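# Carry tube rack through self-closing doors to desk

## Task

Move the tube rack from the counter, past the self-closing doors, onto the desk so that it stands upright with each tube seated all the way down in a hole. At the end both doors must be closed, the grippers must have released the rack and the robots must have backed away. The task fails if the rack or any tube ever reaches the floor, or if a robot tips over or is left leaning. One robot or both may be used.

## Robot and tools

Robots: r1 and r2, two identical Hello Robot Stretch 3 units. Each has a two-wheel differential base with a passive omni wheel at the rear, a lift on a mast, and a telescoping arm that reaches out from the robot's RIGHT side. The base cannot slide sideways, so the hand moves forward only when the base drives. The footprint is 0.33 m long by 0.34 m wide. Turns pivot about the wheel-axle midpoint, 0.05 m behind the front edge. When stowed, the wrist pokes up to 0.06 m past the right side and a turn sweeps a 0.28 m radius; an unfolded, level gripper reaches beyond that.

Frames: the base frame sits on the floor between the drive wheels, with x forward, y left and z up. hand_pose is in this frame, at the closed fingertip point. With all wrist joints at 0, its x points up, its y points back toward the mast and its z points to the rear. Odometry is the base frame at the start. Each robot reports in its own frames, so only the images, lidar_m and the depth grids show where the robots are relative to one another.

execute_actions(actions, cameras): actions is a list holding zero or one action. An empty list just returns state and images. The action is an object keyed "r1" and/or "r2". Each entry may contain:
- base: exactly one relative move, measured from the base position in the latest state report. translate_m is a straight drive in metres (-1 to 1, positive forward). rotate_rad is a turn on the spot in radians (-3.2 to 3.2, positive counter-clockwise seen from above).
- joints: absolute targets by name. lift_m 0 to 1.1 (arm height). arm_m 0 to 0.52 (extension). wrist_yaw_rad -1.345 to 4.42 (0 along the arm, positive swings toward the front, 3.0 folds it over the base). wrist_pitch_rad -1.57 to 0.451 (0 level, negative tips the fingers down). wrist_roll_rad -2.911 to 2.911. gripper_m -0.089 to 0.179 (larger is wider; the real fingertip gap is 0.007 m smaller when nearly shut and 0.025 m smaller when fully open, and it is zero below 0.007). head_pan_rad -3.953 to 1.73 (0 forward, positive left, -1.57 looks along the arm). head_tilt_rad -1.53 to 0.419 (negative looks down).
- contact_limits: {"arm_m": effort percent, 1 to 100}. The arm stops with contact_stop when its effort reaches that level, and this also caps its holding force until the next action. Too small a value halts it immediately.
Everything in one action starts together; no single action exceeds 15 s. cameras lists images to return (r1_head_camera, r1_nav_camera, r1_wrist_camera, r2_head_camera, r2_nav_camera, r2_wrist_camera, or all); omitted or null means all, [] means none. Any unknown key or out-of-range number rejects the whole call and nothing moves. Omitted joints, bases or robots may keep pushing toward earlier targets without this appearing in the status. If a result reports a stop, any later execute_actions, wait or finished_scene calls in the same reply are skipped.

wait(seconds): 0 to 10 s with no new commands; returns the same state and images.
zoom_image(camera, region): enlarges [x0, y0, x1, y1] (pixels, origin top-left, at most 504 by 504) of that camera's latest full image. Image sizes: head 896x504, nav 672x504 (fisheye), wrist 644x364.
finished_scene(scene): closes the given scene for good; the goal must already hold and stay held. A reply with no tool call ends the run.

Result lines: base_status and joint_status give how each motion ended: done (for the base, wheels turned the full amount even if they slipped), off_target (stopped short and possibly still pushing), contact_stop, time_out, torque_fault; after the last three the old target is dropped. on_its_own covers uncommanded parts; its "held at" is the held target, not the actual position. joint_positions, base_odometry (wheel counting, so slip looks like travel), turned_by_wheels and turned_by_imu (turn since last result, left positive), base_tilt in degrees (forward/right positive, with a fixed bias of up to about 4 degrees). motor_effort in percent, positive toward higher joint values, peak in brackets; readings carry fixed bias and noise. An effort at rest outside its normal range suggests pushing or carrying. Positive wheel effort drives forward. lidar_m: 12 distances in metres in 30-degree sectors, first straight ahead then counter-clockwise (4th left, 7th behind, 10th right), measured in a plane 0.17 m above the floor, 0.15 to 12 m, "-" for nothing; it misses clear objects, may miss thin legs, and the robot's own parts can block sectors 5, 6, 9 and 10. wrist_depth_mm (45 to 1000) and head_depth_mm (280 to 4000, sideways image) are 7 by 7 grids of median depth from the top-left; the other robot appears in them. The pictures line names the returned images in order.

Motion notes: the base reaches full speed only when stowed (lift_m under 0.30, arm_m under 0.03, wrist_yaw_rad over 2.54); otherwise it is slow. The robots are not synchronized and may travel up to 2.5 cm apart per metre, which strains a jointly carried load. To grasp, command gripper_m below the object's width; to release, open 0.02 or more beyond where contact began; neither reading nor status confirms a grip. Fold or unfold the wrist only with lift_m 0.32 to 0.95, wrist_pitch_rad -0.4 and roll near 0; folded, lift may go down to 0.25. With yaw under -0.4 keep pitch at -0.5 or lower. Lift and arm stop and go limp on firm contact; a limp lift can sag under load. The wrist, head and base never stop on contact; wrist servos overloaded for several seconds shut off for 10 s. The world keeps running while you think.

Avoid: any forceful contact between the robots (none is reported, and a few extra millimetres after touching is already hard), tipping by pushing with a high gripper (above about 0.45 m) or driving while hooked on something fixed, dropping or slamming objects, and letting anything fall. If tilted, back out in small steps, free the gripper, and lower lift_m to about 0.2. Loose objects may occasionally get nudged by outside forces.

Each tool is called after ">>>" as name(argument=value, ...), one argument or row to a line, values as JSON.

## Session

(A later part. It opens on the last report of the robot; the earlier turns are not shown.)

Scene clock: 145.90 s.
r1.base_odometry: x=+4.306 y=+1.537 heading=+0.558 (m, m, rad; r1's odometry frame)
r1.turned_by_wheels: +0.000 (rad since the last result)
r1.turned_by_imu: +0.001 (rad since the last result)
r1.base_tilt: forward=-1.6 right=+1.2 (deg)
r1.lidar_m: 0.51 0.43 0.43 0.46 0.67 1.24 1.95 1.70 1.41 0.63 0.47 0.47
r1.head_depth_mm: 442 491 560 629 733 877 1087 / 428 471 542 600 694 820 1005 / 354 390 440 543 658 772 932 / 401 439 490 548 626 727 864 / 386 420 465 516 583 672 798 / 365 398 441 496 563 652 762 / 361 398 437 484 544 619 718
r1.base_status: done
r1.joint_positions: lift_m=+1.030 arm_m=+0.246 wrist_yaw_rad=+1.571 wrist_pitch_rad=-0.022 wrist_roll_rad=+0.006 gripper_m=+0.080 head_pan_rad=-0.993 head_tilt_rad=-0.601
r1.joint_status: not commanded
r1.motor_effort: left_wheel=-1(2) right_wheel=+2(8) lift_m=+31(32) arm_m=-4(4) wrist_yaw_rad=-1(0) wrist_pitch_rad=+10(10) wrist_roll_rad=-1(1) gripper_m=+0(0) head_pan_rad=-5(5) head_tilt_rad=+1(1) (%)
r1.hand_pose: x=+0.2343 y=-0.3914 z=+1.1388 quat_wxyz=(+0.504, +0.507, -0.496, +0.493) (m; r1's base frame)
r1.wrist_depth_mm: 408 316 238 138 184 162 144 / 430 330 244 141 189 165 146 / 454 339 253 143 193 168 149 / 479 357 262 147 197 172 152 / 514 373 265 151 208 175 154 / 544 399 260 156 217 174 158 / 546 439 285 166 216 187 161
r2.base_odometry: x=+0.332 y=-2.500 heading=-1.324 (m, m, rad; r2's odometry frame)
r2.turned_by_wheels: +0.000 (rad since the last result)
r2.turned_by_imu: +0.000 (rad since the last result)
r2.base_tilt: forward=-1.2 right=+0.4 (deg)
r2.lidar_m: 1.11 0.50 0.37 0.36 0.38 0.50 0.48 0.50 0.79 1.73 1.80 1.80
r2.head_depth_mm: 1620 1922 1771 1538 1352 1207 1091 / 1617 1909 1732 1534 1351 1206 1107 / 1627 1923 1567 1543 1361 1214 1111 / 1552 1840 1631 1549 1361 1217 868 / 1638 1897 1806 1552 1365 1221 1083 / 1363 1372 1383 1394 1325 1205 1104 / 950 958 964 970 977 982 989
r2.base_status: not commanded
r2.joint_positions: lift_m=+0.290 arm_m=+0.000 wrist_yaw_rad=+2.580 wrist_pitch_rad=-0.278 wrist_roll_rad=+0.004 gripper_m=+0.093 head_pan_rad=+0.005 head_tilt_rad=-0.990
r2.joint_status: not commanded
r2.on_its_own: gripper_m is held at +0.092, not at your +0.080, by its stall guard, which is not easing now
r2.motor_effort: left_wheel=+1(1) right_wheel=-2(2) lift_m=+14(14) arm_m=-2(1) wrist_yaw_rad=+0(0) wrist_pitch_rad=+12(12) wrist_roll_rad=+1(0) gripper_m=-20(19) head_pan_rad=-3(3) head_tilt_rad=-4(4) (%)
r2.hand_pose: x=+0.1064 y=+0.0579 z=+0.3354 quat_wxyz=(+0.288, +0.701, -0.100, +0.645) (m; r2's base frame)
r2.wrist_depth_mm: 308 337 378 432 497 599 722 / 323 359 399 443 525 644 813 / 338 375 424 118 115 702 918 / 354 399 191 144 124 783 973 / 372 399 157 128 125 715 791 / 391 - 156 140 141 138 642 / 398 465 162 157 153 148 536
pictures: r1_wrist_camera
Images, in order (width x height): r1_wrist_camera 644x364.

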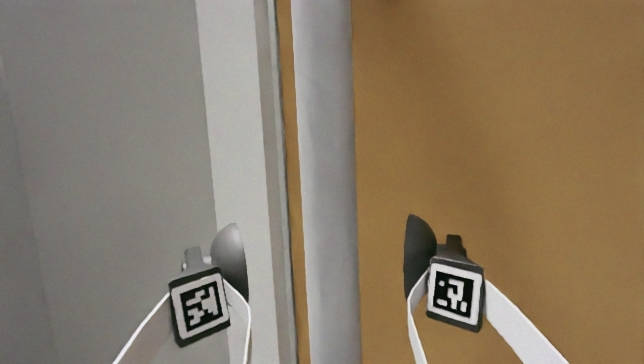

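>>> execute_actions(
  actions=[
    {"r1":{"base":{"translate_m":0.03},"joints":{"arm_m":0.24,"gripper_m":0.065}}},
  ],
  cameras=[],
)

>>> execute_actions(
  actions=[
    {"r1":{"joints":{"gripper_m":-0.03,"arm_m":0.246}}},
  ],
  cameras=["r1_wrist_camera"],
)

>>> execute_actions(
  actions=[
    {"r1":{"base":{"translate_m":-0.11},"joints":{"arm_m":0.195}}},
  ],
  cameras=[],
)

>>> execute_actions(
  actions=[
    {"r1":{"base":{"translate_m":-0.15},"joints":{"arm_m":0.146}}},
  ],
  cameras=["r1_wrist_camera"],
)

Scene clock: 148.33 s.
r1.base_odometry: x=+4.332 y=+1.553 heading=+0.558 (m, m, rad; r1's odometry frame)
r1.turned_by_wheels: +0.000 (rad since the last result)
r1.turned_by_imu: +0.001 (rad since the last result)
r1.base_tilt: forward=-1.6 right=+1.2 (deg)
r1.lidar_m: 0.48 0.42 0.41 0.44 0.64 1.26 1.97 1.71 1.34 0.59 0.45 0.44
r1.head_depth_mm: 417 462 522 594 692 829 1028 / 334 378 422 560 655 774 945 / 390 425 476 516 620 727 880 / 377 414 462 517 584 685 809 / 356 390 428 478 548 635 756 / 345 379 420 475 536 613 720 / 345 375 412 457 512 584 677
r1.base_status: done
r1.joint_positions: lift_m=+1.030 arm_m=+0.240 wrist_yaw_rad=+1.571 wrist_pitch_rad=-0.022 wrist_roll_rad=+0.006 gripper_m=+0.065 head_pan_rad=-0.993 head_tilt_rad=-0.601
r1.joint_status: all done
r1.motor_effort: left_wheel=-1(3) right_wheel=+2(9) lift_m=+32(32) arm_m=-4(3) wrist_yaw_rad=-1(1) wrist_pitch_rad=+10(11) wrist_roll_rad=-1(0) gripper_m=+0(61) head_pan_rad=-5(5) head_tilt_rad=+1(0) (%)
r1.hand_pose: x=+0.2343 y=-0.3854 z=+1.1388 quat_wxyz=(+0.504, +0.507, -0.496, +0.493) (m; r1's base frame)
r1.wrist_depth_mm: 364 281 210 107 161 144 128 / 383 292 216 110 164 147 130 / 405 305 223 114 168 150 132 / 428 319 231 117 172 153 135 / 454 333 243 121 172 156 138 / 488 349 - 126 122 159 141 / 525 392 251 132 186 167 143
r2.base_odometry: x=+0.332 y=-2.500 heading=-1.324 (m, m, rad; r2's odometry frame)
r2.turned_by_wheels: +0.000 (rad since the last result)
r2.turned_by_imu: +0.000 (rad since the last result)
r2.base_tilt: forward=-1.1 right=+0.4 (deg)
r2.lidar_m: 1.14 0.51 0.37 0.36 0.38 0.50 0.48 0.50 0.79 1.73 1.80 1.81
r2.head_depth_mm: 1610 1926 1782 1532 1351 1205 1092 / 1616 1934 1741 1540 1358 1210 1109 / 1616 1940 1564 1547 1359 1216 1111 / 1543 1844 1642 1547 1357 1216 869 / 1630 1896 1792 1556 1364 1216 1085 / 1362 1371 1388 1400 1324 1203 1102 / 951 955 962 971 976 980 987
r2.base_status: not commanded
r2.joint_positions: lift_m=+0.290 arm_m=+0.000 wrist_yaw_rad=+2.580 wrist_pitch_rad=-0.278 wrist_roll_rad=+0.004 gripper_m=+0.093 head_pan_rad=+0.005 head_tilt_rad=-0.990
r2.joint_status: not commanded
r2.on_its_own: gripper_m is held at +0.092, not at your +0.080, by its stall guard, which is not easing now
r2.motor_effort: left_wheel=+1(1) right_wheel=-2(2) lift_m=+15(14) arm_m=-2(1) wrist_yaw_rad=+0(0) wrist_pitch_rad=+12(12) wrist_roll_rad=+1(0) gripper_m=-21(19) head_pan_rad=-2(3) head_tilt_rad=-3(5) (%)
r2.hand_pose: x=+0.1064 y=+0.0579 z=+0.3354 quat_wxyz=(+0.288, +0.701, -0.100, +0.645) (m; r2's base frame)
r2.wrist_depth_mm: 310 335 380 435 497 587 730 / 322 354 401 442 518 645 811 / 339 374 426 118 115 712 920 / 352 396 192 144 124 765 967 / 368 403 157 129 125 707 814 / 392 - 157 140 141 138 630 / 404 459 162 157 152 149 533
pictures: none
No camera images: the call's "cameras" was empty. Leave "cameras" out to get every camera's image.

Scene clock: 149.77 s.
r1.base_odometry: x=+4.332 y=+1.553 heading=+0.557 (m, m, rad; r1's odometry frame)
r1.turned_by_wheels: +0.000 (rad since the last result)
r1.turned_by_imu: +0.000 (rad since the last result)
r1.base_tilt: forward=-1.6 right=+1.2 (deg)
r1.lidar_m: 0.48 0.42 0.41 0.44 0.64 1.26 1.98 1.71 1.34 0.60 0.45 0.45
r1.head_depth_mm: 418 463 537 594 690 826 1027 / 334 378 429 560 656 775 945 / 390 424 487 517 619 728 877 / 378 415 460 517 585 686 806 / 357 390 428 478 549 634 755 / 345 379 420 475 535 614 718 / 345 375 412 456 513 585 678
r1.base_status: not commanded
r1.joint_positions: lift_m=+1.030 arm_m=+0.246 wrist_yaw_rad=+1.561 wrist_pitch_rad=-0.022 wrist_roll_rad=+0.006 gripper_m=-0.029 head_pan_rad=-0.993 head_tilt_rad=-0.601
r1.joint_status: all done
r1.motor_effort: left_wheel=-3(3) right_wheel=+9(9) lift_m=+31(32) arm_m=+2(2) wrist_yaw_rad=+7(7) wrist_pitch_rad=+11(11) wrist_roll_rad=-1(1) gripper_m=-20(92) head_pan_rad=-6(5) head_tilt_rad=+1(1) (%)
r1.hand_pose: x=+0.2343 y=-0.3933 z=+1.1388 quat_wxyz=(+0.507, +0.504, -0.498, +0.491) (m; r1's base frame)
r1.wrist_depth_mm: 346 270 206 108 160 141 125 / 362 282 212 111 164 144 128 / 385 294 218 113 168 146 130 / 407 307 226 116 172 150 133 / 427 319 233 118 174 153 135 / 455 335 273 120 171 157 138 / 487 353 249 125 187 157 140
r2.base_odometry: x=+0.332 y=-2.500 heading=-1.324 (m, m, rad; r2's odometry frame)
r2.turned_by_wheels: +0.000 (rad since the last result)
r2.turned_by_imu: +0.000 (rad since the last result)
r2.base_tilt: forward=-1.2 right=+0.4 (deg)
r2.lidar_m: 1.14 0.51 0.37 0.36 0.38 0.50 0.48 0.50 0.80 1.73 1.79 1.80
r2.head_depth_mm: 1609 1918 1771 1537 1353 1204 1090 / 1618 1934 1745 1538 1349 1210 1105 / 1631 1930 1568 1543 1358 1214 1111 / 1555 1842 1642 1541 1360 1213 866 / 1639 1894 1797 1547 1362 1218 1083 / 1364 1375 1389 1391 1322 1205 1100 / 950 959 964 970 976 982 993
r2.base_status: not commanded
r2.joint_positions: lift_m=+0.290 arm_m=+0.000 wrist_yaw_rad=+2.580 wrist_pitch_rad=-0.278 wrist_roll_rad=+0.004 gripper_m=+0.093 head_pan_rad=+0.005 head_tilt_rad=-0.990
r2.joint_status: not commanded
r2.on_its_own: gripper_m is held at +0.092, not at your +0.080, by its stall guard, which is not easing now
r2.motor_effort: left_wheel=+0(1) right_wheel=-1(2) lift_m=+14(14) arm_m=-1(2) wrist_yaw_rad=+0(0) wrist_pitch_rad=+12(12) wrist_roll_rad=+0(1) gripper_m=-19(20) head_pan_rad=-2(3) head_tilt_rad=-4(4) (%)
r2.hand_pose: x=+0.1064 y=+0.0579 z=+0.3354 quat_wxyz=(+0.288, +0.701, -0.100, +0.645) (m; r2's base frame)
r2.wrist_depth_mm: 309 338 381 434 498 594 719 / 322 356 404 439 522 645 810 / 337 371 428 118 115 703 903 / 355 397 192 144 124 774 973 / 374 400 157 129 126 716 792 / 392 - 157 141 141 138 640 / 402 462 161 158 153 149 545
pictures: r1_wrist_camera
Images, in order (width x height): r1_wrist_camera 644x364.

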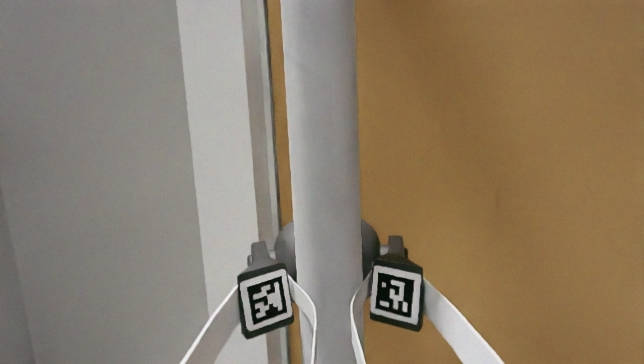

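Scene clock: 152.03 s.
r1.base_odometry: x=+4.238 y=+1.495 heading=+0.558 (m, m, rad; r1's odometry frame)
r1.turned_by_wheels: +0.000 (rad since the last result)
r1.turned_by_imu: +0.001 (rad since the last result)
r1.base_tilt: forward=-1.6 right=+1.2 (deg)
r1.lidar_m: 0.58 0.48 0.47 0.50 0.74 1.17 1.88 1.64 1.60 0.59 0.42 0.43
r1.head_depth_mm: 403 449 493 592 687 834 1060 / 383 425 462 545 632 754 930 / 295 326 355 419 584 686 830 / 349 383 418 472 542 630 750 / 333 364 402 451 527 647 902 / 333 462 512 584 643 738 875 / 414 446 494 552 627 713 829
r1.base_status: done
r1.joint_positions: lift_m=+1.030 arm_m=+0.195 wrist_yaw_rad=+1.576 wrist_pitch_rad=-0.022 wrist_roll_rad=+0.006 gripper_m=-0.029 head_pan_rad=-0.993 head_tilt_rad=-0.601
r1.joint_status: all done
r1.motor_effort: left_wheel=+1(8) right_wheel=-4(17) lift_m=+32(31) arm_m=-4(9) wrist_yaw_rad=-4(31) wrist_pitch_rad=+11(10) wrist_roll_rad=-1(1) gripper_m=-18(22) head_pan_rad=-5(4) head_tilt_rad=+1(1) (%)
r1.hand_pose: x=+0.2343 y=-0.3390 z=+1.1386 quat_wxyz=(+0.503, +0.508, -0.494, +0.494) (m; r1's base frame)
r1.wrist_depth_mm: 558 475 380 109 162 146 133 / 560 498 394 112 166 149 136 / 568 513 405 114 170 153 138 / 578 535 419 118 174 156 141 / 579 556 442 119 177 159 144 / 580 593 477 122 176 163 146 / 587 622 465 130 191 165 150
r2.base_odometry: x=+0.332 y=-2.500 heading=-1.324 (m, m, rad; r2's odometry frame)
r2.turned_by_wheels: +0.000 (rad since the last result)
r2.turned_by_imu: +0.000 (rad since the last result)
r2.base_tilt: forward=-1.1 right=+0.4 (deg)
r2.lidar_m: 1.05 0.51 0.37 0.36 0.38 0.50 0.48 0.50 0.79 1.73 1.80 1.70
r2.head_depth_mm: 1520 1834 1779 1536 1351 1208 1089 / 1505 1808 1633 1534 1353 1213 1106 / 1541 1828 1522 1513 1360 1213 1113 / 1629 1944 1754 1554 1362 1215 868 / 1630 1898 1802 1551 1363 1219 1083 / 1361 1373 1385 1400 1318 1203 1100 / 950 957 963 969 978 986 988
r2.base_status: not commanded
r2.joint_positions: lift_m=+0.290 arm_m=+0.000 wrist_yaw_rad=+2.580 wrist_pitch_rad=-0.278 wrist_roll_rad=+0.004 gripper_m=+0.093 head_pan_rad=+0.005 head_tilt_rad=-0.990
r2.joint_status: not commanded
r2.on_its_own: gripper_m is held at +0.092, not at your +0.080, by its stall guard, which is not easing now
r2.motor_effort: left_wheel=+1(1) right_wheel=-1(2) lift_m=+14(14) arm_m=-1(1) wrist_yaw_rad=+0(0) wrist_pitch_rad=+12(12) wrist_roll_rad=+1(0) gripper_m=-20(20) head_pan_rad=-2(2) head_tilt_rad=-5(4) (%)
r2.hand_pose: x=+0.1064 y=+0.0579 z=+0.3354 quat_wxyz=(+0.288, +0.701, -0.100, +0.645) (m; r2's base frame)
r2.wrist_depth_mm: 312 341 381 433 495 590 724 / 323 355 401 444 524 636 796 / 339 377 425 118 115 708 906 / 356 397 191 144 124 788 957 / 376 401 158 128 125 719 793 / 393 - 157 141 141 138 634 / 398 460 162 157 153 149 540
pictures: none
No camera images: the call's "cameras" was empty. Leave "cameras" out to get every camera's image.

Scene clock: 154.67 s.
r1.base_odometry: x=+4.111 y=+1.415 heading=+0.558 (m, m, rad; r1's odometry frame)
r1.turned_by_wheels: +0.000 (rad since the last result)
r1.turned_by_imu: +0.001 (rad since the last result)
r1.base_tilt: forward=-1.6 right=+1.1 (deg)
r1.lidar_m: 0.71 0.57 0.56 0.59 0.87 1.07 1.75 1.57 1.54 0.64 0.39 0.37
r1.head_depth_mm: 414 465 522 650 743 924 1185 / 382 426 472 575 646 780 982 / 355 392 431 505 573 675 823 / - 291 310 361 423 595 706 / 311 339 362 415 465 531 622 / 293 317 346 383 440 917 1112 / 286 302 354 710 780 882 1031
r1.base_status: done
r1.joint_positions: lift_m=+1.030 arm_m=+0.146 wrist_yaw_rad=+1.585 wrist_pitch_rad=-0.023 wrist_roll_rad=+0.006 gripper_m=-0.029 head_pan_rad=-0.993 head_tilt_rad=-0.601
r1.joint_status: all done
r1.motor_effort: left_wheel=+1(7) right_wheel=-6(15) lift_m=+32(31) arm_m=-3(9) wrist_yaw_rad=-12(33) wrist_pitch_rad=+11(11) wrist_roll_rad=-1(1) gripper_m=-19(23) head_pan_rad=-5(6) head_tilt_rad=+1(1) (%)
r1.hand_pose: x=+0.2342 y=-0.2875 z=+1.1385 quat_wxyz=(+0.501, +0.511, -0.492, +0.496) (m; r1's base frame)
r1.wrist_depth_mm: 601 684 194 110 166 155 145 / 604 699 200 112 169 158 148 / 602 703 205 115 173 162 151 / 604 731 648 118 178 165 154 / 610 732 679 120 182 169 158 / 611 736 740 122 182 173 161 / 618 745 712 128 194 176 164
r2.base_odometry: x=+0.332 y=-2.500 heading=-1.324 (m, m, rad; r2's odometry frame)
r2.turned_by_wheels: +0.000 (rad since the last result)
r2.turned_by_imu: +0.000 (rad since the last result)
r2.base_tilt: forward=-1.2 right=+0.4 (deg)
r2.lidar_m: 0.93 0.51 0.37 0.36 0.38 0.50 0.48 0.50 0.79 1.73 1.80 1.55
r2.head_depth_mm: 1387 1684 1775 1494 1350 1207 1094 / 1298 1627 1552 1438 1355 1210 1112 / 1583 1837 1497 1480 1358 1209 1113 / 1634 1944 1788 1549 1362 1215 866 / 1634 1899 1798 1548 1365 1218 1085 / 1356 1375 1383 1396 1323 1203 1102 / 950 956 967 969 976 986 991
r2.base_status: not commanded
r2.joint_positions: lift_m=+0.290 arm_m=+0.000 wrist_yaw_rad=+2.580 wrist_pitch_rad=-0.278 wrist_roll_rad=+0.004 gripper_m=+0.093 head_pan_rad=+0.005 head_tilt_rad=-0.990
r2.joint_status: not commanded
r2.on_its_own: gripper_m is held at +0.092, not at your +0.080, by its stall guard, which is not easing now
r2.motor_effort: left_wheel=+1(0) right_wheel=-1(2) lift_m=+15(14) arm_m=-1(2) wrist_yaw_rad=+0(0) wrist_pitch_rad=+12(12) wrist_roll_rad=+1(0) gripper_m=-19(19) head_pan_rad=-3(3) head_tilt_rad=-4(4) (%)
r2.hand_pose: x=+0.1064 y=+0.0579 z=+0.3354 quat_wxyz=(+0.288, +0.701, -0.100, +0.645) (m; r2's base frame)
r2.wrist_depth_mm: 309 339 377 431 497 599 731 / 321 357 400 441 519 641 803 / 337 372 423 118 115 706 913 / 352 394 192 144 125 778 971 / 372 402 157 128 125 721 808 / 394 - 157 140 141 138 644 / 400 461 162 156 152 148 530
pictures: r1_wrist_camera
Images, in order (width x height): r1_wrist_camera 644x364.

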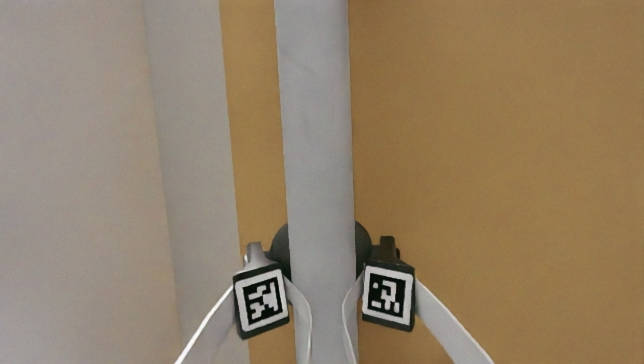

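>>> execute_actions(
  actions=[
    {"r1":{"base":{"translate_m":-0.1},"joints":{"arm_m":0.12}}},
  ],
  cameras=[],
)

>>> execute_actions(
  actions=[
    {"r1":{"base":{"translate_m":-0.27},"joints":{"arm_m":0.118}}},
  ],
  cameras=[],
)

>>> execute_actions(
  actions=[
    {"r1":{"base":{"translate_m":-0.13},"joints":{"arm_m":0.153}}},
  ],
  cameras=[],
)

Scene clock: 156.77 s.
r1.base_odometry: x=+4.026 y=+1.362 heading=+0.558 (m, m, rad; r1's odometry frame)
r1.turned_by_wheels: +0.000 (rad since the last result)
r1.turned_by_imu: +0.000 (rad since the last result)
r1.base_tilt: forward=-1.5 right=+1.2 (deg)
r1.lidar_m: 0.79 0.63 0.62 0.66 0.96 1.47 1.66 1.51 1.48 0.71 0.38 0.35
r1.head_depth_mm: 442 501 578 - 831 1065 1239 / 399 446 500 582 690 844 1080 / 363 401 445 514 589 698 851 / 341 375 301 345 402 594 705 / 303 330 350 411 443 518 599 / 288 309 335 370 409 471 1190 / - 289 311 350 871 1023 1161
r1.base_status: done
r1.joint_positions: lift_m=+1.030 arm_m=+0.120 wrist_yaw_rad=+1.569 wrist_pitch_rad=-0.023 wrist_roll_rad=+0.006 gripper_m=-0.029 head_pan_rad=-0.993 head_tilt_rad=-0.601
r1.joint_status: all done
r1.motor_effort: left_wheel=-1(6) right_wheel=-1(15) lift_m=+32(32) arm_m=-4(7) wrist_yaw_rad=+1(19) wrist_pitch_rad=+11(11) wrist_roll_rad=-1(0) gripper_m=-18(20) head_pan_rad=-5(5) head_tilt_rad=+1(1) (%)
r1.hand_pose: x=+0.2343 y=-0.2660 z=+1.1385 quat_wxyz=(+0.505, +0.507, -0.496, +0.492) (m; r1's base frame)
r1.wrist_depth_mm: 637 753 185 109 170 163 157 / 636 769 190 111 174 167 161 / 637 773 195 115 177 171 163 / 646 767 200 118 182 175 168 / 651 781 209 120 186 178 171 / 653 793 888 122 188 183 175 / 647 789 219 128 199 186 179
r2.base_odometry: x=+0.332 y=-2.500 heading=-1.324 (m, m, rad; r2's odometry frame)
r2.turned_by_wheels: +0.000 (rad since the last result)
r2.turned_by_imu: +0.000 (rad since the last result)
r2.base_tilt: forward=-1.1 right=+0.4 (deg)
r2.lidar_m: 0.86 0.51 0.37 0.36 0.38 0.50 0.48 0.50 0.79 1.73 1.80 1.00
r2.head_depth_mm: 1273 1579 1773 1422 1358 1209 1092 / 2357 1431 1488 1394 1355 1212 1107 / 1652 1947 1775 1482 1356 1210 1111 / 1627 1956 1793 1541 1363 1216 868 / 1635 1897 1792 1551 1364 1223 1084 / 1357 1368 1390 1395 1317 1204 1104 / 951 956 965 972 976 981 990
r2.base_status: not commanded
r2.joint_positions: lift_m=+0.290 arm_m=+0.000 wrist_yaw_rad=+2.580 wrist_pitch_rad=-0.278 wrist_roll_rad=+0.004 gripper_m=+0.093 head_pan_rad=+0.005 head_tilt_rad=-0.990
r2.joint_status: not commanded
r2.on_its_own: gripper_m is held at +0.092, not at your +0.080, by its stall guard, which is not easing now
r2.motor_effort: left_wheel=+0(1) right_wheel=-2(2) lift_m=+15(14) arm_m=-1(1) wrist_yaw_rad=+0(0) wrist_pitch_rad=+12(12) wrist_roll_rad=+1(1) gripper_m=-20(19) head_pan_rad=-2(2) head_tilt_rad=-4(4) (%)
r2.hand_pose: x=+0.1064 y=+0.0579 z=+0.3354 quat_wxyz=(+0.288, +0.701, -0.100, +0.645) (m; r2's base frame)
r2.wrist_depth_mm: 310 340 376 429 500 595 725 / 323 356 397 450 525 648 821 / 339 376 423 118 115 697 933 / 352 397 192 144 124 777 952 / 371 401 157 129 125 714 785 / 392 - 157 140 142 138 639 / 402 460 162 157 152 148 533
pictures: none
No camera images: the call's "cameras" was empty. Leave "cameras" out to get every camera's image.

Scene clock: 160.63 s.
r1.base_odometry: x=+3.797 y=+1.219 heading=+0.558 (m, m, rad; r1's odometry frame)
r1.turned_by_wheels: +0.000 (rad since the last result)
r1.turned_by_imu: +0.000 (rad since the last result)
r1.base_tilt: forward=-1.5 right=+1.2 (deg)
r1.lidar_m: 1.01 0.78 0.77 0.82 1.19 1.26 1.42 1.35 1.33 1.25 0.38 0.32
r1.head_depth_mm: 673 798 981 - 1552 1481 1257 / 531 604 695 - 1038 1357 1264 / 437 485 539 640 732 879 1100 / 388 428 301 344 401 650 762 / 316 341 357 420 439 515 583 / 292 306 327 355 388 432 511 / - - 294 317 360 1435 1279
r1.base_status: done
r1.joint_positions: lift_m=+1.030 arm_m=+0.118 wrist_yaw_rad=+1.564 wrist_pitch_rad=-0.022 wrist_roll_rad=+0.006 gripper_m=-0.029 head_pan_rad=-0.993 head_tilt_rad=-0.601
r1.joint_status: all done
r1.motor_effort: left_wheel=-1(4) right_wheel=-2(12) lift_m=+31(32) arm_m=-3(5) wrist_yaw_rad=+4(14) wrist_pitch_rad=+10(11) wrist_roll_rad=-1(1) gripper_m=-18(19) head_pan_rad=-5(5) head_tilt_rad=+1(1) (%)
r1.hand_pose: x=+0.2343 y=-0.2649 z=+1.1387 quat_wxyz=(+0.506, +0.505, -0.497, +0.491) (m; r1's base frame)
r1.wrist_depth_mm: 743 833 173 109 184 190 196 / 759 843 177 112 188 193 200 / 755 869 181 115 191 199 205 / 760 903 185 118 197 204 211 / 761 897 188 120 202 207 217 / 780 930 191 122 209 214 221 / 776 941 199 128 212 221 228
r2.base_odometry: x=+0.332 y=-2.500 heading=-1.324 (m, m, rad; r2's odometry frame)
r2.turned_by_wheels: +0.000 (rad since the last result)
r2.turned_by_imu: -0.001 (rad since the last result)
r2.base_tilt: forward=-1.1 right=+0.4 (deg)
r2.lidar_m: 1.34 0.51 0.37 0.36 0.38 0.50 0.48 0.50 0.79 1.73 1.80 0.71
r2.head_depth_mm: 2576 2004 1537 1266 1284 1212 1095 / 2583 2111 1777 1534 1332 1212 1103 / 1635 1970 1785 1539 1355 1219 1113 / 1618 1947 1790 1542 1361 1213 868 / 1632 1895 1792 1553 1367 1219 1081 / 1355 1372 1387 1396 1317 1203 1101 / 953 956 963 971 977 985 990
r2.base_status: not commanded
r2.joint_positions: lift_m=+0.290 arm_m=+0.000 wrist_yaw_rad=+2.580 wrist_pitch_rad=-0.278 wrist_roll_rad=+0.004 gripper_m=+0.093 head_pan_rad=+0.005 head_tilt_rad=-0.990
r2.joint_status: not commanded
r2.on_its_own: gripper_m is held at +0.092, not at your +0.080, by its stall guard, which is not easing now
r2.motor_effort: left_wheel=+1(1) right_wheel=-2(2) lift_m=+14(14) arm_m=-1(2) wrist_yaw_rad=+0(0) wrist_pitch_rad=+12(12) wrist_roll_rad=+1(1) gripper_m=-20(19) head_pan_rad=-3(3) head_tilt_rad=-4(4) (%)
r2.hand_pose: x=+0.1064 y=+0.0579 z=+0.3354 quat_wxyz=(+0.288, +0.701, -0.100, +0.645) (m; r2's base frame)
r2.wrist_depth_mm: 311 339 381 427 493 591 717 / 322 354 401 447 527 641 808 / 341 376 425 118 115 700 919 / 354 393 191 144 124 765 961 / 372 401 158 128 125 728 795 / 392 - 157 141 141 138 629 / 400 465 162 157 153 148 537
pictures: none
No camera images: the call's "cameras" was empty. Leave "cameras" out to get every camera's image.

Scene clock: 162.87 s.
r1.base_odometry: x=+3.687 y=+1.151 heading=+0.558 (m, m, rad; r1's odometry frame)
r1.turned_by_wheels: +0.000 (rad since the last result)
r1.turned_by_imu: +0.000 (rad since the last result)
r1.base_tilt: forward=-1.5 right=+1.2 (deg)
r1.lidar_m: 1.11 0.86 0.85 0.90 0.80 1.23 1.31 1.27 1.25 1.34 0.37 0.32
r1.head_depth_mm: 1028 1160 1296 1569 1691 1487 1262 / 692 812 961 1230 1573 1480 1263 / 516 566 643 752 877 1077 1215 / - 294 317 376 506 683 795 / 330 353 367 414 434 501 564 / 291 300 317 339 379 437 1224 / - - 291 335 1728 1503 1282
r1.base_status: done
r1.joint_positions: lift_m=+1.030 arm_m=+0.153 wrist_yaw_rad=+1.581 wrist_pitch_rad=-0.022 wrist_roll_rad=+0.005 gripper_m=-0.029 head_pan_rad=-0.993 head_tilt_rad=-0.601
r1.joint_status: all done
r1.motor_effort: left_wheel=+1(4) right_wheel=-3(17) lift_m=+32(32) arm_m=+3(8) wrist_yaw_rad=-8(42) wrist_pitch_rad=+11(11) wrist_roll_rad=-1(1) gripper_m=-19(22) head_pan_rad=-5(5) head_tilt_rad=+1(0) (%)
r1.hand_pose: x=+0.2343 y=-0.2951 z=+1.1387 quat_wxyz=(+0.502, +0.509, -0.493, +0.496) (m; r1's base frame)
r1.wrist_depth_mm: 837 164 169 109 192 206 222 / 831 168 173 112 197 210 228 / 825 172 177 115 201 216 234 / 853 923 180 118 206 222 240 / 834 939 184 120 212 228 247 / 840 964 185 122 221 234 254 / 863 - 194 127 220 241 262
r2.base_odometry: x=+0.332 y=-2.500 heading=-1.324 (m, m, rad; r2's odometry frame)
r2.turned_by_wheels: +0.000 (rad since the last result)
r2.turned_by_imu: +0.000 (rad since the last result)
r2.base_tilt: forward=-1.2 right=+0.4 (deg)
r2.lidar_m: 1.34 0.51 0.37 0.36 0.38 0.50 0.48 0.50 0.79 1.73 1.80 0.66
r2.head_depth_mm: 2577 2109 1774 1534 1247 1206 1092 / 2571 2100 1774 1537 1351 1215 1108 / 1639 1965 1780 1535 1355 1210 1112 / 1634 1946 1797 1545 1357 1220 867 / 1631 1892 1794 1551 1361 1220 1084 / 1364 1370 1386 1398 1322 1199 1104 / 948 959 963 971 977 982 988
r2.base_status: not commanded
r2.joint_positions: lift_m=+0.290 arm_m=+0.000 wrist_yaw_rad=+2.580 wrist_pitch_rad=-0.278 wrist_roll_rad=+0.004 gripper_m=+0.093 head_pan_rad=+0.005 head_tilt_rad=-0.990
r2.joint_status: not commanded
r2.on_its_own: gripper_m is held at +0.092, not at your +0.080, by its stall guard, which is not easing now
r2.motor_effort: left_wheel=+1(1) right_wheel=-2(2) lift_m=+15(14) arm_m=-1(1) wrist_yaw_rad=+0(0) wrist_pitch_rad=+12(12) wrist_roll_rad=+1(1) gripper_m=-20(20) head_pan_rad=-3(3) head_tilt_rad=-4(4) (%)
r2.hand_pose: x=+0.1064 y=+0.0579 z=+0.3354 quat_wxyz=(+0.288, +0.701, -0.100, +0.645) (m; r2's base frame)
r2.wrist_depth_mm: 308 338 377 431 494 595 716 / 323 356 403 442 522 635 813 / 337 376 425 118 115 710 920 / 355 394 192 143 124 770 945 / 372 400 158 129 125 716 792 / 394 - 157 140 141 138 634 / 402 463 162 157 153 148 540
pictures: none
No camera images: the call's "cameras" was empty. Leave "cameras" out to get every camera's image.

>>> execute_actions(
  actions=[
    {"r1":{"base":{"translate_m":-0.1},"joints":{"arm_m":0.186}}},
  ],
  cameras=[],
)

>>> execute_actions(
  actions=[
    {"r1":{"base":{"translate_m":-0.08},"joints":{"arm_m":0.226}},"r2":{"base":{"translate_m":0.87},"joints":{"head_tilt_rad":-0.7}}},
  ],
  cameras=[],
)

>>> execute_actions(
  actions=[
    {"r1":{"base":{"translate_m":-0.07},"joints":{"arm_m":0.268}},"r2":{"base":{"rotate_rad":-0.56}}},
  ],
  cameras=["r2_nav_camera"],
)

Scene clock: 165.30 s.
r1.base_odometry: x=+3.602 y=+1.098 heading=+0.558 (m, m, rad; r1's odometry frame)
r1.turned_by_wheels: +0.000 (rad since the last result)
r1.turned_by_imu: +0.000 (rad since the last result)
r1.base_tilt: forward=-1.5 right=+1.2 (deg)
r1.lidar_m: 1.19 0.92 0.90 0.76 0.79 1.15 1.21 1.22 1.19 1.27 0.34 0.34
r1.head_depth_mm: 1140 1269 1376 1660 1763 1479 1265 / 1037 1180 1317 1558 1715 1482 1263 / 293 323 347 413 1088 1377 1242 / 410 445 469 539 562 682 785 / 315 335 358 385 420 478 569 / - 287 307 349 1667 1469 1276 / - 3950 3114 2339 1830 1503 1279
r1.base_status: done
r1.joint_positions: lift_m=+1.030 arm_m=+0.186 wrist_yaw_rad=+1.573 wrist_pitch_rad=-0.021 wrist_roll_rad=+0.005 gripper_m=-0.029 head_pan_rad=-0.993 head_tilt_rad=-0.601
r1.joint_status: all done
r1.motor_effort: left_wheel=+1(4) right_wheel=-4(17) lift_m=+32(32) arm_m=+2(7) wrist_yaw_rad=-3(41) wrist_pitch_rad=+10(11) wrist_roll_rad=+0(1) gripper_m=-18(22) head_pan_rad=-5(5) head_tilt_rad=+1(1) (%)
r1.hand_pose: x=+0.2343 y=-0.3301 z=+1.1389 quat_wxyz=(+0.504, +0.507, -0.495, +0.494) (m; r1's base frame)
r1.wrist_depth_mm: 895 154 167 110 202 227 256 / 898 158 170 112 206 232 265 / 909 163 174 114 211 238 271 / 923 166 177 118 217 245 282 / 913 171 179 120 223 252 289 / 928 174 180 122 235 259 298 / 938 - 189 127 231 269 310
r2.base_odometry: x=+0.332 y=-2.500 heading=-1.324 (m, m, rad; r2's odometry frame)
r2.turned_by_wheels: +0.000 (rad since the last result)
r2.turned_by_imu: +0.000 (rad since the last result)
r2.base_tilt: forward=-1.1 right=+0.4 (deg)
r2.lidar_m: 1.34 0.51 0.37 0.36 0.38 0.50 0.48 0.50 0.80 1.73 0.63 0.64
r2.head_depth_mm: 2566 2098 1779 1534 1308 1209 1094 / 2594 2109 1781 1550 1350 1213 1105 / 1640 1989 1787 1538 1357 1211 1109 / 1620 1946 1796 1550 1361 1217 868 / 1636 1899 1801 1546 1364 1218 1083 / 1364 1370 1387 1394 1318 1201 1101 / 950 956 964 970 977 981 987
r2.base_status: not commanded
r2.joint_positions: lift_m=+0.290 arm_m=+0.000 wrist_yaw_rad=+2.580 wrist_pitch_rad=-0.278 wrist_roll_rad=+0.004 gripper_m=+0.093 head_pan_rad=+0.005 head_tilt_rad=-0.990
r2.joint_status: not commanded
r2.on_its_own: gripper_m is held at +0.092, not at your +0.080, by its stall guard, which is not easing now
r2.motor_effort: left_wheel=+1(0) right_wheel=-2(2) lift_m=+14(14) arm_m=-1(2) wrist_yaw_rad=-1(0) wrist_pitch_rad=+12(12) wrist_roll_rad=+1(0) gripper_m=-20(20) head_pan_rad=-3(2) head_tilt_rad=-4(5) (%)
r2.hand_pose: x=+0.1064 y=+0.0579 z=+0.3354 quat_wxyz=(+0.288, +0.701, -0.100, +0.645) (m; r2's base frame)
r2.wrist_depth_mm: 311 339 378 428 499 586 730 / 321 357 400 441 525 645 793 / 333 375 425 118 115 707 907 / 353 398 192 144 124 779 963 / 373 401 157 128 125 720 796 / 394 - 157 141 141 138 632 / 403 464 162 157 153 148 545
pictures: none
No camera images: the call's "cameras" was empty. Leave "cameras" out to get every camera's image.

Scene clock: 169.97 s.
r1.base_odometry: x=+3.534 y=+1.055 heading=+0.558 (m, m, rad; r1's odometry frame)
r1.turned_by_wheels: +0.000 (rad since the last result)
r1.turned_by_imu: +0.001 (rad since the last result)
r1.base_tilt: forward=-1.6 right=+1.2 (deg)
r1.lidar_m: 1.24 0.66 0.95 1.01 1.07 1.08 1.13 1.17 1.15 1.22 0.36 0.37
r1.head_depth_mm: 1210 1337 1460 1731 1800 1486 1257 / 1150 1274 1458 1635 1771 1485 1267 / 535 365 394 452 1499 1415 1267 / 390 421 441 465 554 619 700 / 293 302 334 371 434 540 1219 / 3860 - 3078 2343 1828 1501 1275 / 3770 - 3224 2356 1841 1508 1284
r1.base_status: done
r1.joint_positions: lift_m=+1.030 arm_m=+0.226 wrist_yaw_rad=+1.579 wrist_pitch_rad=-0.021 wrist_roll_rad=+0.005 gripper_m=-0.029 head_pan_rad=-0.993 head_tilt_rad=-0.601
r1.joint_status: all done
r1.motor_effort: left_wheel=+1(1) right_wheel=-5(17) lift_m=+32(32) arm_m=+3(8) wrist_yaw_rad=-7(33) wrist_pitch_rad=+10(10) wrist_roll_rad=-1(0) gripper_m=-19(21) head_pan_rad=-5(5) head_tilt_rad=+1(1) (%)
r1.hand_pose: x=+0.2343 y=-0.3686 z=+1.1389 quat_wxyz=(+0.502, +0.509, -0.494, +0.495) (m; r1's base frame)
r1.wrist_depth_mm: 936 150 166 109 212 247 295 / 948 152 169 112 216 253 304 / - 155 172 115 221 259 313 / - 159 175 118 226 266 322 / - 163 177 120 235 274 334 / - 167 176 122 249 282 347 / - 172 188 131 240 295 362
r2.base_odometry: x=+0.545 y=-3.344 heading=-1.324 (m, m, rad; r2's odometry frame)
r2.turned_by_wheels: +0.000 (rad since the last result)
r2.turned_by_imu: +0.005 (rad since the last result)
r2.base_tilt: forward=-1.2 right=+0.4 (deg)
r2.lidar_m: 0.87 0.48 0.36 0.35 0.36 0.50 1.35 0.71 0.65 0.66 0.81 3.99
r2.head_depth_mm: 3485 3862 2655 2022 1619 1346 1164 / 702 790 941 1885 1578 1358 1163 / 715 806 926 1087 1314 1353 1162 / 717 812 929 1091 1328 1362 1168 / 720 813 936 1096 1332 1356 1167 / 723 819 939 1103 1263 1307 1147 / 726 811 903 918 931 938 943
r2.base_status: done
r2.joint_positions: lift_m=+0.290 arm_m=+0.000 wrist_yaw_rad=+2.580 wrist_pitch_rad=-0.278 wrist_roll_rad=+0.004 gripper_m=+0.093 head_pan_rad=+0.005 head_tilt_rad=-0.704
r2.joint_status: all done
r2.on_its_own: gripper_m is held at +0.092, not at your +0.080, by its stall guard, which is not easing now
r2.motor_effort: left_wheel=+0(9) right_wheel=-1(9) lift_m=+15(15) arm_m=-1(2) wrist_yaw_rad=+0(0) wrist_pitch_rad=+12(12) wrist_roll_rad=+0(1) gripper_m=-20(20) head_pan_rad=-3(2) head_tilt_rad=+1(20) (%)
r2.hand_pose: x=+0.1064 y=+0.0579 z=+0.3354 quat_wxyz=(+0.288, +0.701, -0.100, +0.645) (m; r2's base frame)
r2.wrist_depth_mm: 302 328 366 418 481 571 641 / 313 343 388 426 498 619 673 / 327 363 413 118 115 681 693 / 344 381 192 144 124 747 707 / 361 388 158 128 126 716 722 / 381 - 157 140 141 138 640 / 390 441 162 157 153 149 534
pictures: none
No camera images: the call's "cameras" was empty. Leave "cameras" out to get every camera's image.

Scene clock: 171.73 s.
r1.base_odometry: x=+3.475 y=+1.018 heading=+0.558 (m, m, rad; r1's odometry frame)
r1.turned_by_wheels: +0.000 (rad since the last result)
r1.turned_by_imu: +0.000 (rad since the last result)
r1.base_tilt: forward=-1.6 right=+1.2 (deg)
r1.lidar_m: 1.30 0.72 0.99 1.05 1.04 1.02 1.07 1.13 1.11 1.18 0.38 1.36
r1.head_depth_mm: 1273 1411 1638 1804 1797 1489 1258 / 351 385 979 1708 1803 1485 1258 / 1149 1246 1237 833 1757 1447 1264 / 301 332 371 417 472 553 689 / 303 - 2897 2241 1822 1500 1275 / 3972 - 3245 2342 1829 1502 1273 / 3830 - 3253 2349 1828 1512 1282
r1.base_status: done
r1.joint_positions: lift_m=+1.030 arm_m=+0.268 wrist_yaw_rad=+1.580 wrist_pitch_rad=-0.021 wrist_roll_rad=+0.005 gripper_m=-0.029 head_pan_rad=-0.993 head_tilt_rad=-0.601
r1.joint_status: all done
r1.motor_effort: left_wheel=+2(5) right_wheel=-5(19) lift_m=+32(32) arm_m=+3(6) wrist_yaw_rad=-7(29) wrist_pitch_rad=+10(10) wrist_roll_rad=+0(0) gripper_m=-19(20) head_pan_rad=-5(5) head_tilt_rad=+1(1) (%)
r1.hand_pose: x=+0.2343 y=-0.4104 z=+1.1390 quat_wxyz=(+0.502, +0.509, -0.494, +0.496) (m; r1's base frame)
r1.wrist_depth_mm: 969 146 165 110 223 271 346 / - 148 168 112 228 278 360 / - 150 171 115 233 287 372 / - 152 173 118 238 295 384 / - 155 175 120 247 303 400 / - 160 173 122 266 314 418 / - 164 186 127 252 328 434
r2.base_odometry: x=+0.544 y=-3.344 heading=-1.884 (m, m, rad; r2's odometry frame)
r2.turned_by_wheels: -0.560 (rad since the last result)
r2.turned_by_imu: -0.565 (rad since the last result)
r2.base_tilt: forward=-1.1 right=+0.4 (deg)
r2.lidar_m: 3.85 0.87 0.50 0.36 0.35 0.36 0.48 1.26 1.47 0.72 0.73 0.88
r2.head_depth_mm: 3209 3442 2342 1718 1570 1355 1162 / 3622 3775 2679 2027 1628 1352 1162 / - 3945 2677 2026 1626 1356 1166 / - 3990 2683 2020 1625 1360 1168 / 3968 3984 2693 2025 1622 1361 1170 / 3764 3976 2708 1950 1305 1354 1172 / 3519 824 880 994 1163 1311 1171
r2.base_status: done
r2.joint_positions: lift_m=+0.290 arm_m=+0.000 wrist_yaw_rad=+2.580 wrist_pitch_rad=-0.278 wrist_roll_rad=+0.004 gripper_m=+0.093 head_pan_rad=+0.005 head_tilt_rad=-0.704
r2.joint_status: not commanded
r2.on_its_own: gripper_m is held at +0.092, not at your +0.080, by its stall guard, which is not easing now
r2.motor_effort: left_wheel=+1(7) right_wheel=-2(10) lift_m=+15(15) arm_m=-2(2) wrist_yaw_rad=-1(0) wrist_pitch_rad=+12(12) wrist_roll_rad=+0(1) gripper_m=-20(19) head_pan_rad=-2(1) head_tilt_rad=+1(1) (%)
r2.hand_pose: x=+0.1064 y=+0.0579 z=+0.3354 quat_wxyz=(+0.288, +0.701, -0.100, +0.645) (m; r2's base frame)
r2.wrist_depth_mm: 332 407 530 754 779 706 657 / 343 423 553 756 807 731 - / 357 437 575 118 116 765 - / 366 451 192 144 124 794 - / 380 431 157 129 125 719 819 / 389 - 157 140 141 138 638 / 385 478 162 157 152 148 542
pictures: r2_nav_camera (sideways: a quarter turn counterclockwise sets it upright)
Images, in order (width x height): r2_nav_camera 672x504.

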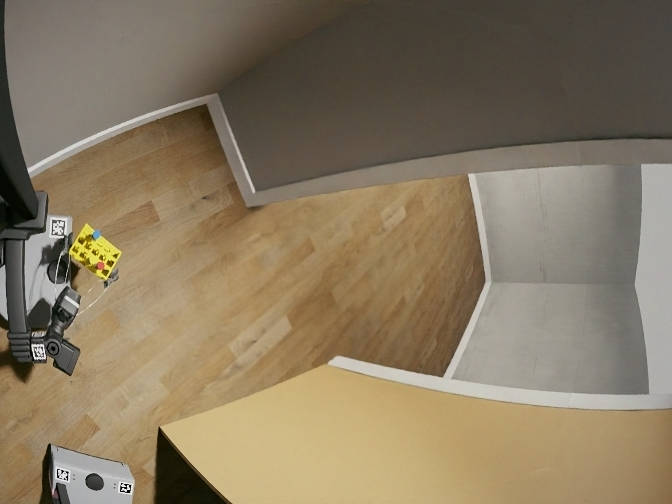

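>>> execute_actions(
  actions=[
    {"r2":{"base":{"translate_m":1.0},"joints":{"head_pan_rad":1.2,"head_tilt_rad":-0.6}}},
  ],
  cameras=[],
)

>>> execute_actions(
  actions=[
    {"r1":{"base":{"translate_m":0.07},"joints":{"arm_m":0.226}},"r2":{"base":{"translate_m":0.3}}},
  ],
  cameras=["r2_nav_camera","r2_head_camera"],
)

Scene clock: 176.90 s.
r1.base_odometry: x=+3.475 y=+1.018 heading=+0.558 (m, m, rad; r1's odometry frame)
r1.turned_by_wheels: +0.000 (rad since the last result)
r1.turned_by_imu: +0.001 (rad since the last result)
r1.base_tilt: forward=-1.6 right=+1.2 (deg)
r1.lidar_m: 1.30 1.00 0.99 1.05 1.04 1.02 1.07 1.13 1.11 1.19 0.38 1.24
r1.head_depth_mm: 1269 1408 1631 1819 1788 1479 1264 / 351 385 977 1713 1801 1486 1268 / 1150 1254 1245 832 1749 1451 1266 / 301 332 371 417 471 553 689 / 303 - 2903 2243 1820 1498 1268 / 3971 - 3230 2338 1824 1471 1277 / 3847 - 3242 2339 1545 1399 1286
r1.base_status: not commanded
r1.joint_positions: lift_m=+1.030 arm_m=+0.268 wrist_yaw_rad=+1.580 wrist_pitch_rad=-0.021 wrist_roll_rad=+0.005 gripper_m=-0.029 head_pan_rad=-0.993 head_tilt_rad=-0.601
r1.joint_status: not commanded
r1.motor_effort: left_wheel=+1(1) right_wheel=-5(5) lift_m=+32(31) arm_m=+3(3) wrist_yaw_rad=-7(7) wrist_pitch_rad=+10(10) wrist_roll_rad=-1(0) gripper_m=-19(19) head_pan_rad=-5(5) head_tilt_rad=+1(0) (%)
r1.hand_pose: x=+0.2343 y=-0.4104 z=+1.1390 quat_wxyz=(+0.502, +0.509, -0.494, +0.496) (m; r1's base frame)
r1.wrist_depth_mm: 964 146 165 110 222 271 346 / - 148 168 112 228 279 357 / - 150 171 115 233 287 370 / - 152 173 118 239 295 385 / - 155 175 120 246 305 400 / - 160 173 122 266 313 414 / - 164 185 126 252 328 432
r2.base_odometry: x=+0.236 y=-4.295 heading=-1.884 (m, m, rad; r2's odometry frame)
r2.turned_by_wheels: +0.000 (rad since the last result)
r2.turned_by_imu: +0.005 (rad since the last result)
r2.base_tilt: forward=-1.1 right=+0.4 (deg)
r2.lidar_m: 3.14 3.26 2.92 0.34 0.32 0.89 1.22 0.91 0.62 0.58 0.59 2.33
r2.head_depth_mm: 2945 3181 3282 2303 1770 1445 1214 / 3140 3412 3295 2286 1768 1438 1214 / 3386 3733 3329 2316 1778 1444 1215 / 3425 3827 3316 2294 1772 1450 1217 / 3045 3158 3136 2326 1778 1441 1218 / 2740 3022 3131 2314 1790 1443 1219 / 2517 2676 2899 2311 1786 1451 543
r2.base_status: done
r2.joint_positions: lift_m=+0.290 arm_m=+0.000 wrist_yaw_rad=+2.580 wrist_pitch_rad=-0.278 wrist_roll_rad=+0.004 gripper_m=+0.093 head_pan_rad=+1.193 head_tilt_rad=-0.606
r2.joint_status: all done
r2.on_its_own: gripper_m is held at +0.092, not at your +0.080, by its stall guard, which is not easing now
r2.motor_effort: left_wheel=+0(8) right_wheel=-1(9) lift_m=+14(15) arm_m=-2(2) wrist_yaw_rad=-1(0) wrist_pitch_rad=+12(12) wrist_roll_rad=+1(1) gripper_m=-19(20) head_pan_rad=+4(45) head_tilt_rad=+1(10) (%)
r2.hand_pose: x=+0.1064 y=+0.0579 z=+0.3354 quat_wxyz=(+0.288, +0.701, -0.100, +0.645) (m; r2's base frame)
r2.wrist_depth_mm: - - - - - - - / - - - - - - - / - - - 118 115 - - / 625 - 191 144 124 - - / 359 747 158 129 125 724 805 / 368 - 157 140 141 138 641 / 358 488 162 157 152 148 538
pictures: none
No camera images: the call's "cameras" was empty. Leave "cameras" out to get every camera's image.

Scene clock: 179.63 s.
r1.base_odometry: x=+3.534 y=+1.055 heading=+0.558 (m, m, rad; r1's odometry frame)
r1.turned_by_wheels: +0.000 (rad since the last result)
r1.turned_by_imu: +0.001 (rad since the last result)
r1.base_tilt: forward=-1.6 right=+1.2 (deg)
r1.lidar_m: 1.24 0.96 0.95 1.01 1.07 1.08 1.14 1.17 1.15 1.23 0.36 0.37
r1.head_depth_mm: 1208 1341 1462 1733 1791 1481 1261 / 1147 1273 1454 1639 1773 1489 1266 / 535 569 394 451 1507 1413 1267 / 389 420 441 465 554 618 700 / 296 302 335 372 435 540 1224 / 3860 - 3079 2090 1653 1504 1271 / 3846 - 3235 1674 1674 1505 1274
r1.base_status: done
r1.joint_positions: lift_m=+1.030 arm_m=+0.226 wrist_yaw_rad=+1.578 wrist_pitch_rad=-0.020 wrist_roll_rad=+0.005 gripper_m=-0.029 head_pan_rad=-0.993 head_tilt_rad=-0.601
r1.joint_status: all done
r1.motor_effort: left_wheel=+1(4) right_wheel=-3(15) lift_m=+32(31) arm_m=-3(6) wrist_yaw_rad=-6(9) wrist_pitch_rad=+10(10) wrist_roll_rad=+0(1) gripper_m=-19(19) head_pan_rad=-5(5) head_tilt_rad=+0(1) (%)
r1.hand_pose: x=+0.2343 y=-0.3693 z=+1.1391 quat_wxyz=(+0.502, +0.508, -0.494, +0.495) (m; r1's base frame)
r1.wrist_depth_mm: 933 150 166 110 212 246 296 / 961 152 169 112 216 253 304 / - 155 171 115 221 259 315 / - 159 175 117 227 266 324 / - 163 177 120 233 274 335 / - 167 176 122 248 284 347 / - 173 188 129 240 295 359
r2.base_odometry: x=+0.144 y=-4.581 heading=-1.884 (m, m, rad; r2's odometry frame)
r2.turned_by_wheels: +0.000 (rad since the last result)
r2.turned_by_imu: +0.001 (rad since the last result)
r2.base_tilt: forward=-1.1 right=+0.4 (deg)
r2.lidar_m: 2.95 3.00 3.11 2.27 0.50 0.50 1.43 0.78 0.57 0.55 0.56 2.17
r2.head_depth_mm: 2676 2933 3120 2302 1769 1440 1214 / 2885 3172 3281 2318 1779 1443 1213 / 3056 3412 3311 2317 1783 1447 1214 / 3336 3672 3349 2304 1780 1441 1213 / 3228 3585 3324 2318 1772 1446 1217 / 2939 3087 3088 2316 1789 1438 1216 / 2677 2882 3005 2330 1774 1448 1220
r2.base_status: done
r2.joint_positions: lift_m=+0.290 arm_m=+0.000 wrist_yaw_rad=+2.580 wrist_pitch_rad=-0.278 wrist_roll_rad=+0.004 gripper_m=+0.093 head_pan_rad=+1.193 head_tilt_rad=-0.606
r2.joint_status: not commanded
r2.on_its_own: gripper_m is held at +0.092, not at your +0.080, by its stall guard, which is not easing now
r2.motor_effort: left_wheel=+0(7) right_wheel=-1(10) lift_m=+14(15) arm_m=-1(1) wrist_yaw_rad=+0(1) wrist_pitch_rad=+12(12) wrist_roll_rad=+1(1) gripper_m=-19(19) head_pan_rad=+3(4) head_tilt_rad=+3(0) (%)
r2.hand_pose: x=+0.1064 y=+0.0579 z=+0.3354 quat_wxyz=(+0.288, +0.701, -0.100, +0.645) (m; r2's base frame)
r2.wrist_depth_mm: - - - - - - - / - - - - - - - / - - - 118 115 - - / 960 - 191 144 124 - - / 726 753 158 128 125 724 803 / 599 - 157 140 141 138 638 / 509 491 162 157 152 149 547
pictures: r2_head_camera (sideways: a quarter turn clockwise sets it upright), r2_nav_camera (sideways: a quarter turn counterclockwise sets it upright)
Images, in order (width x height): r2_head_camera 896x504, r2_nav_camera 672x504.

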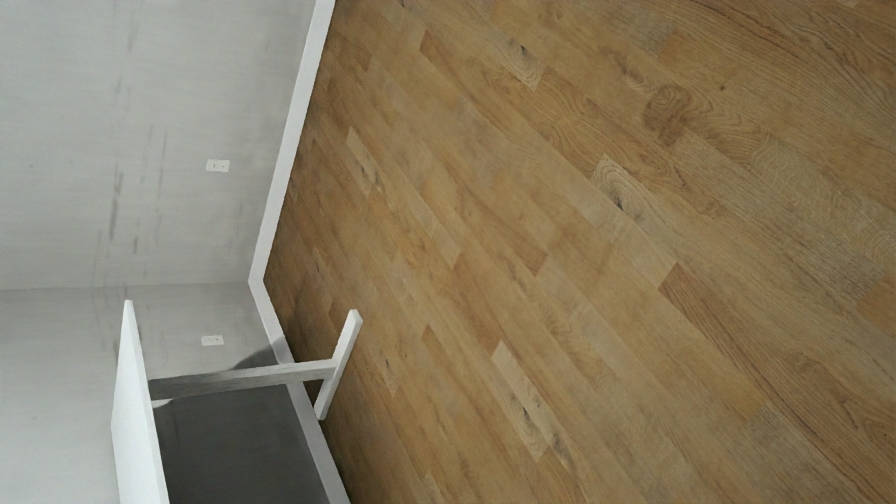

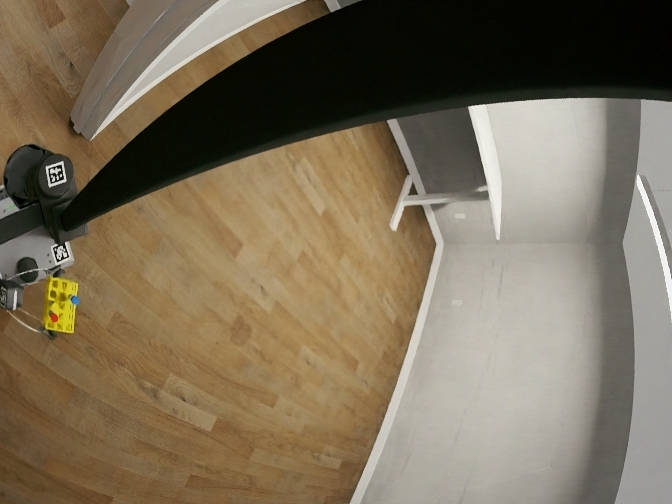

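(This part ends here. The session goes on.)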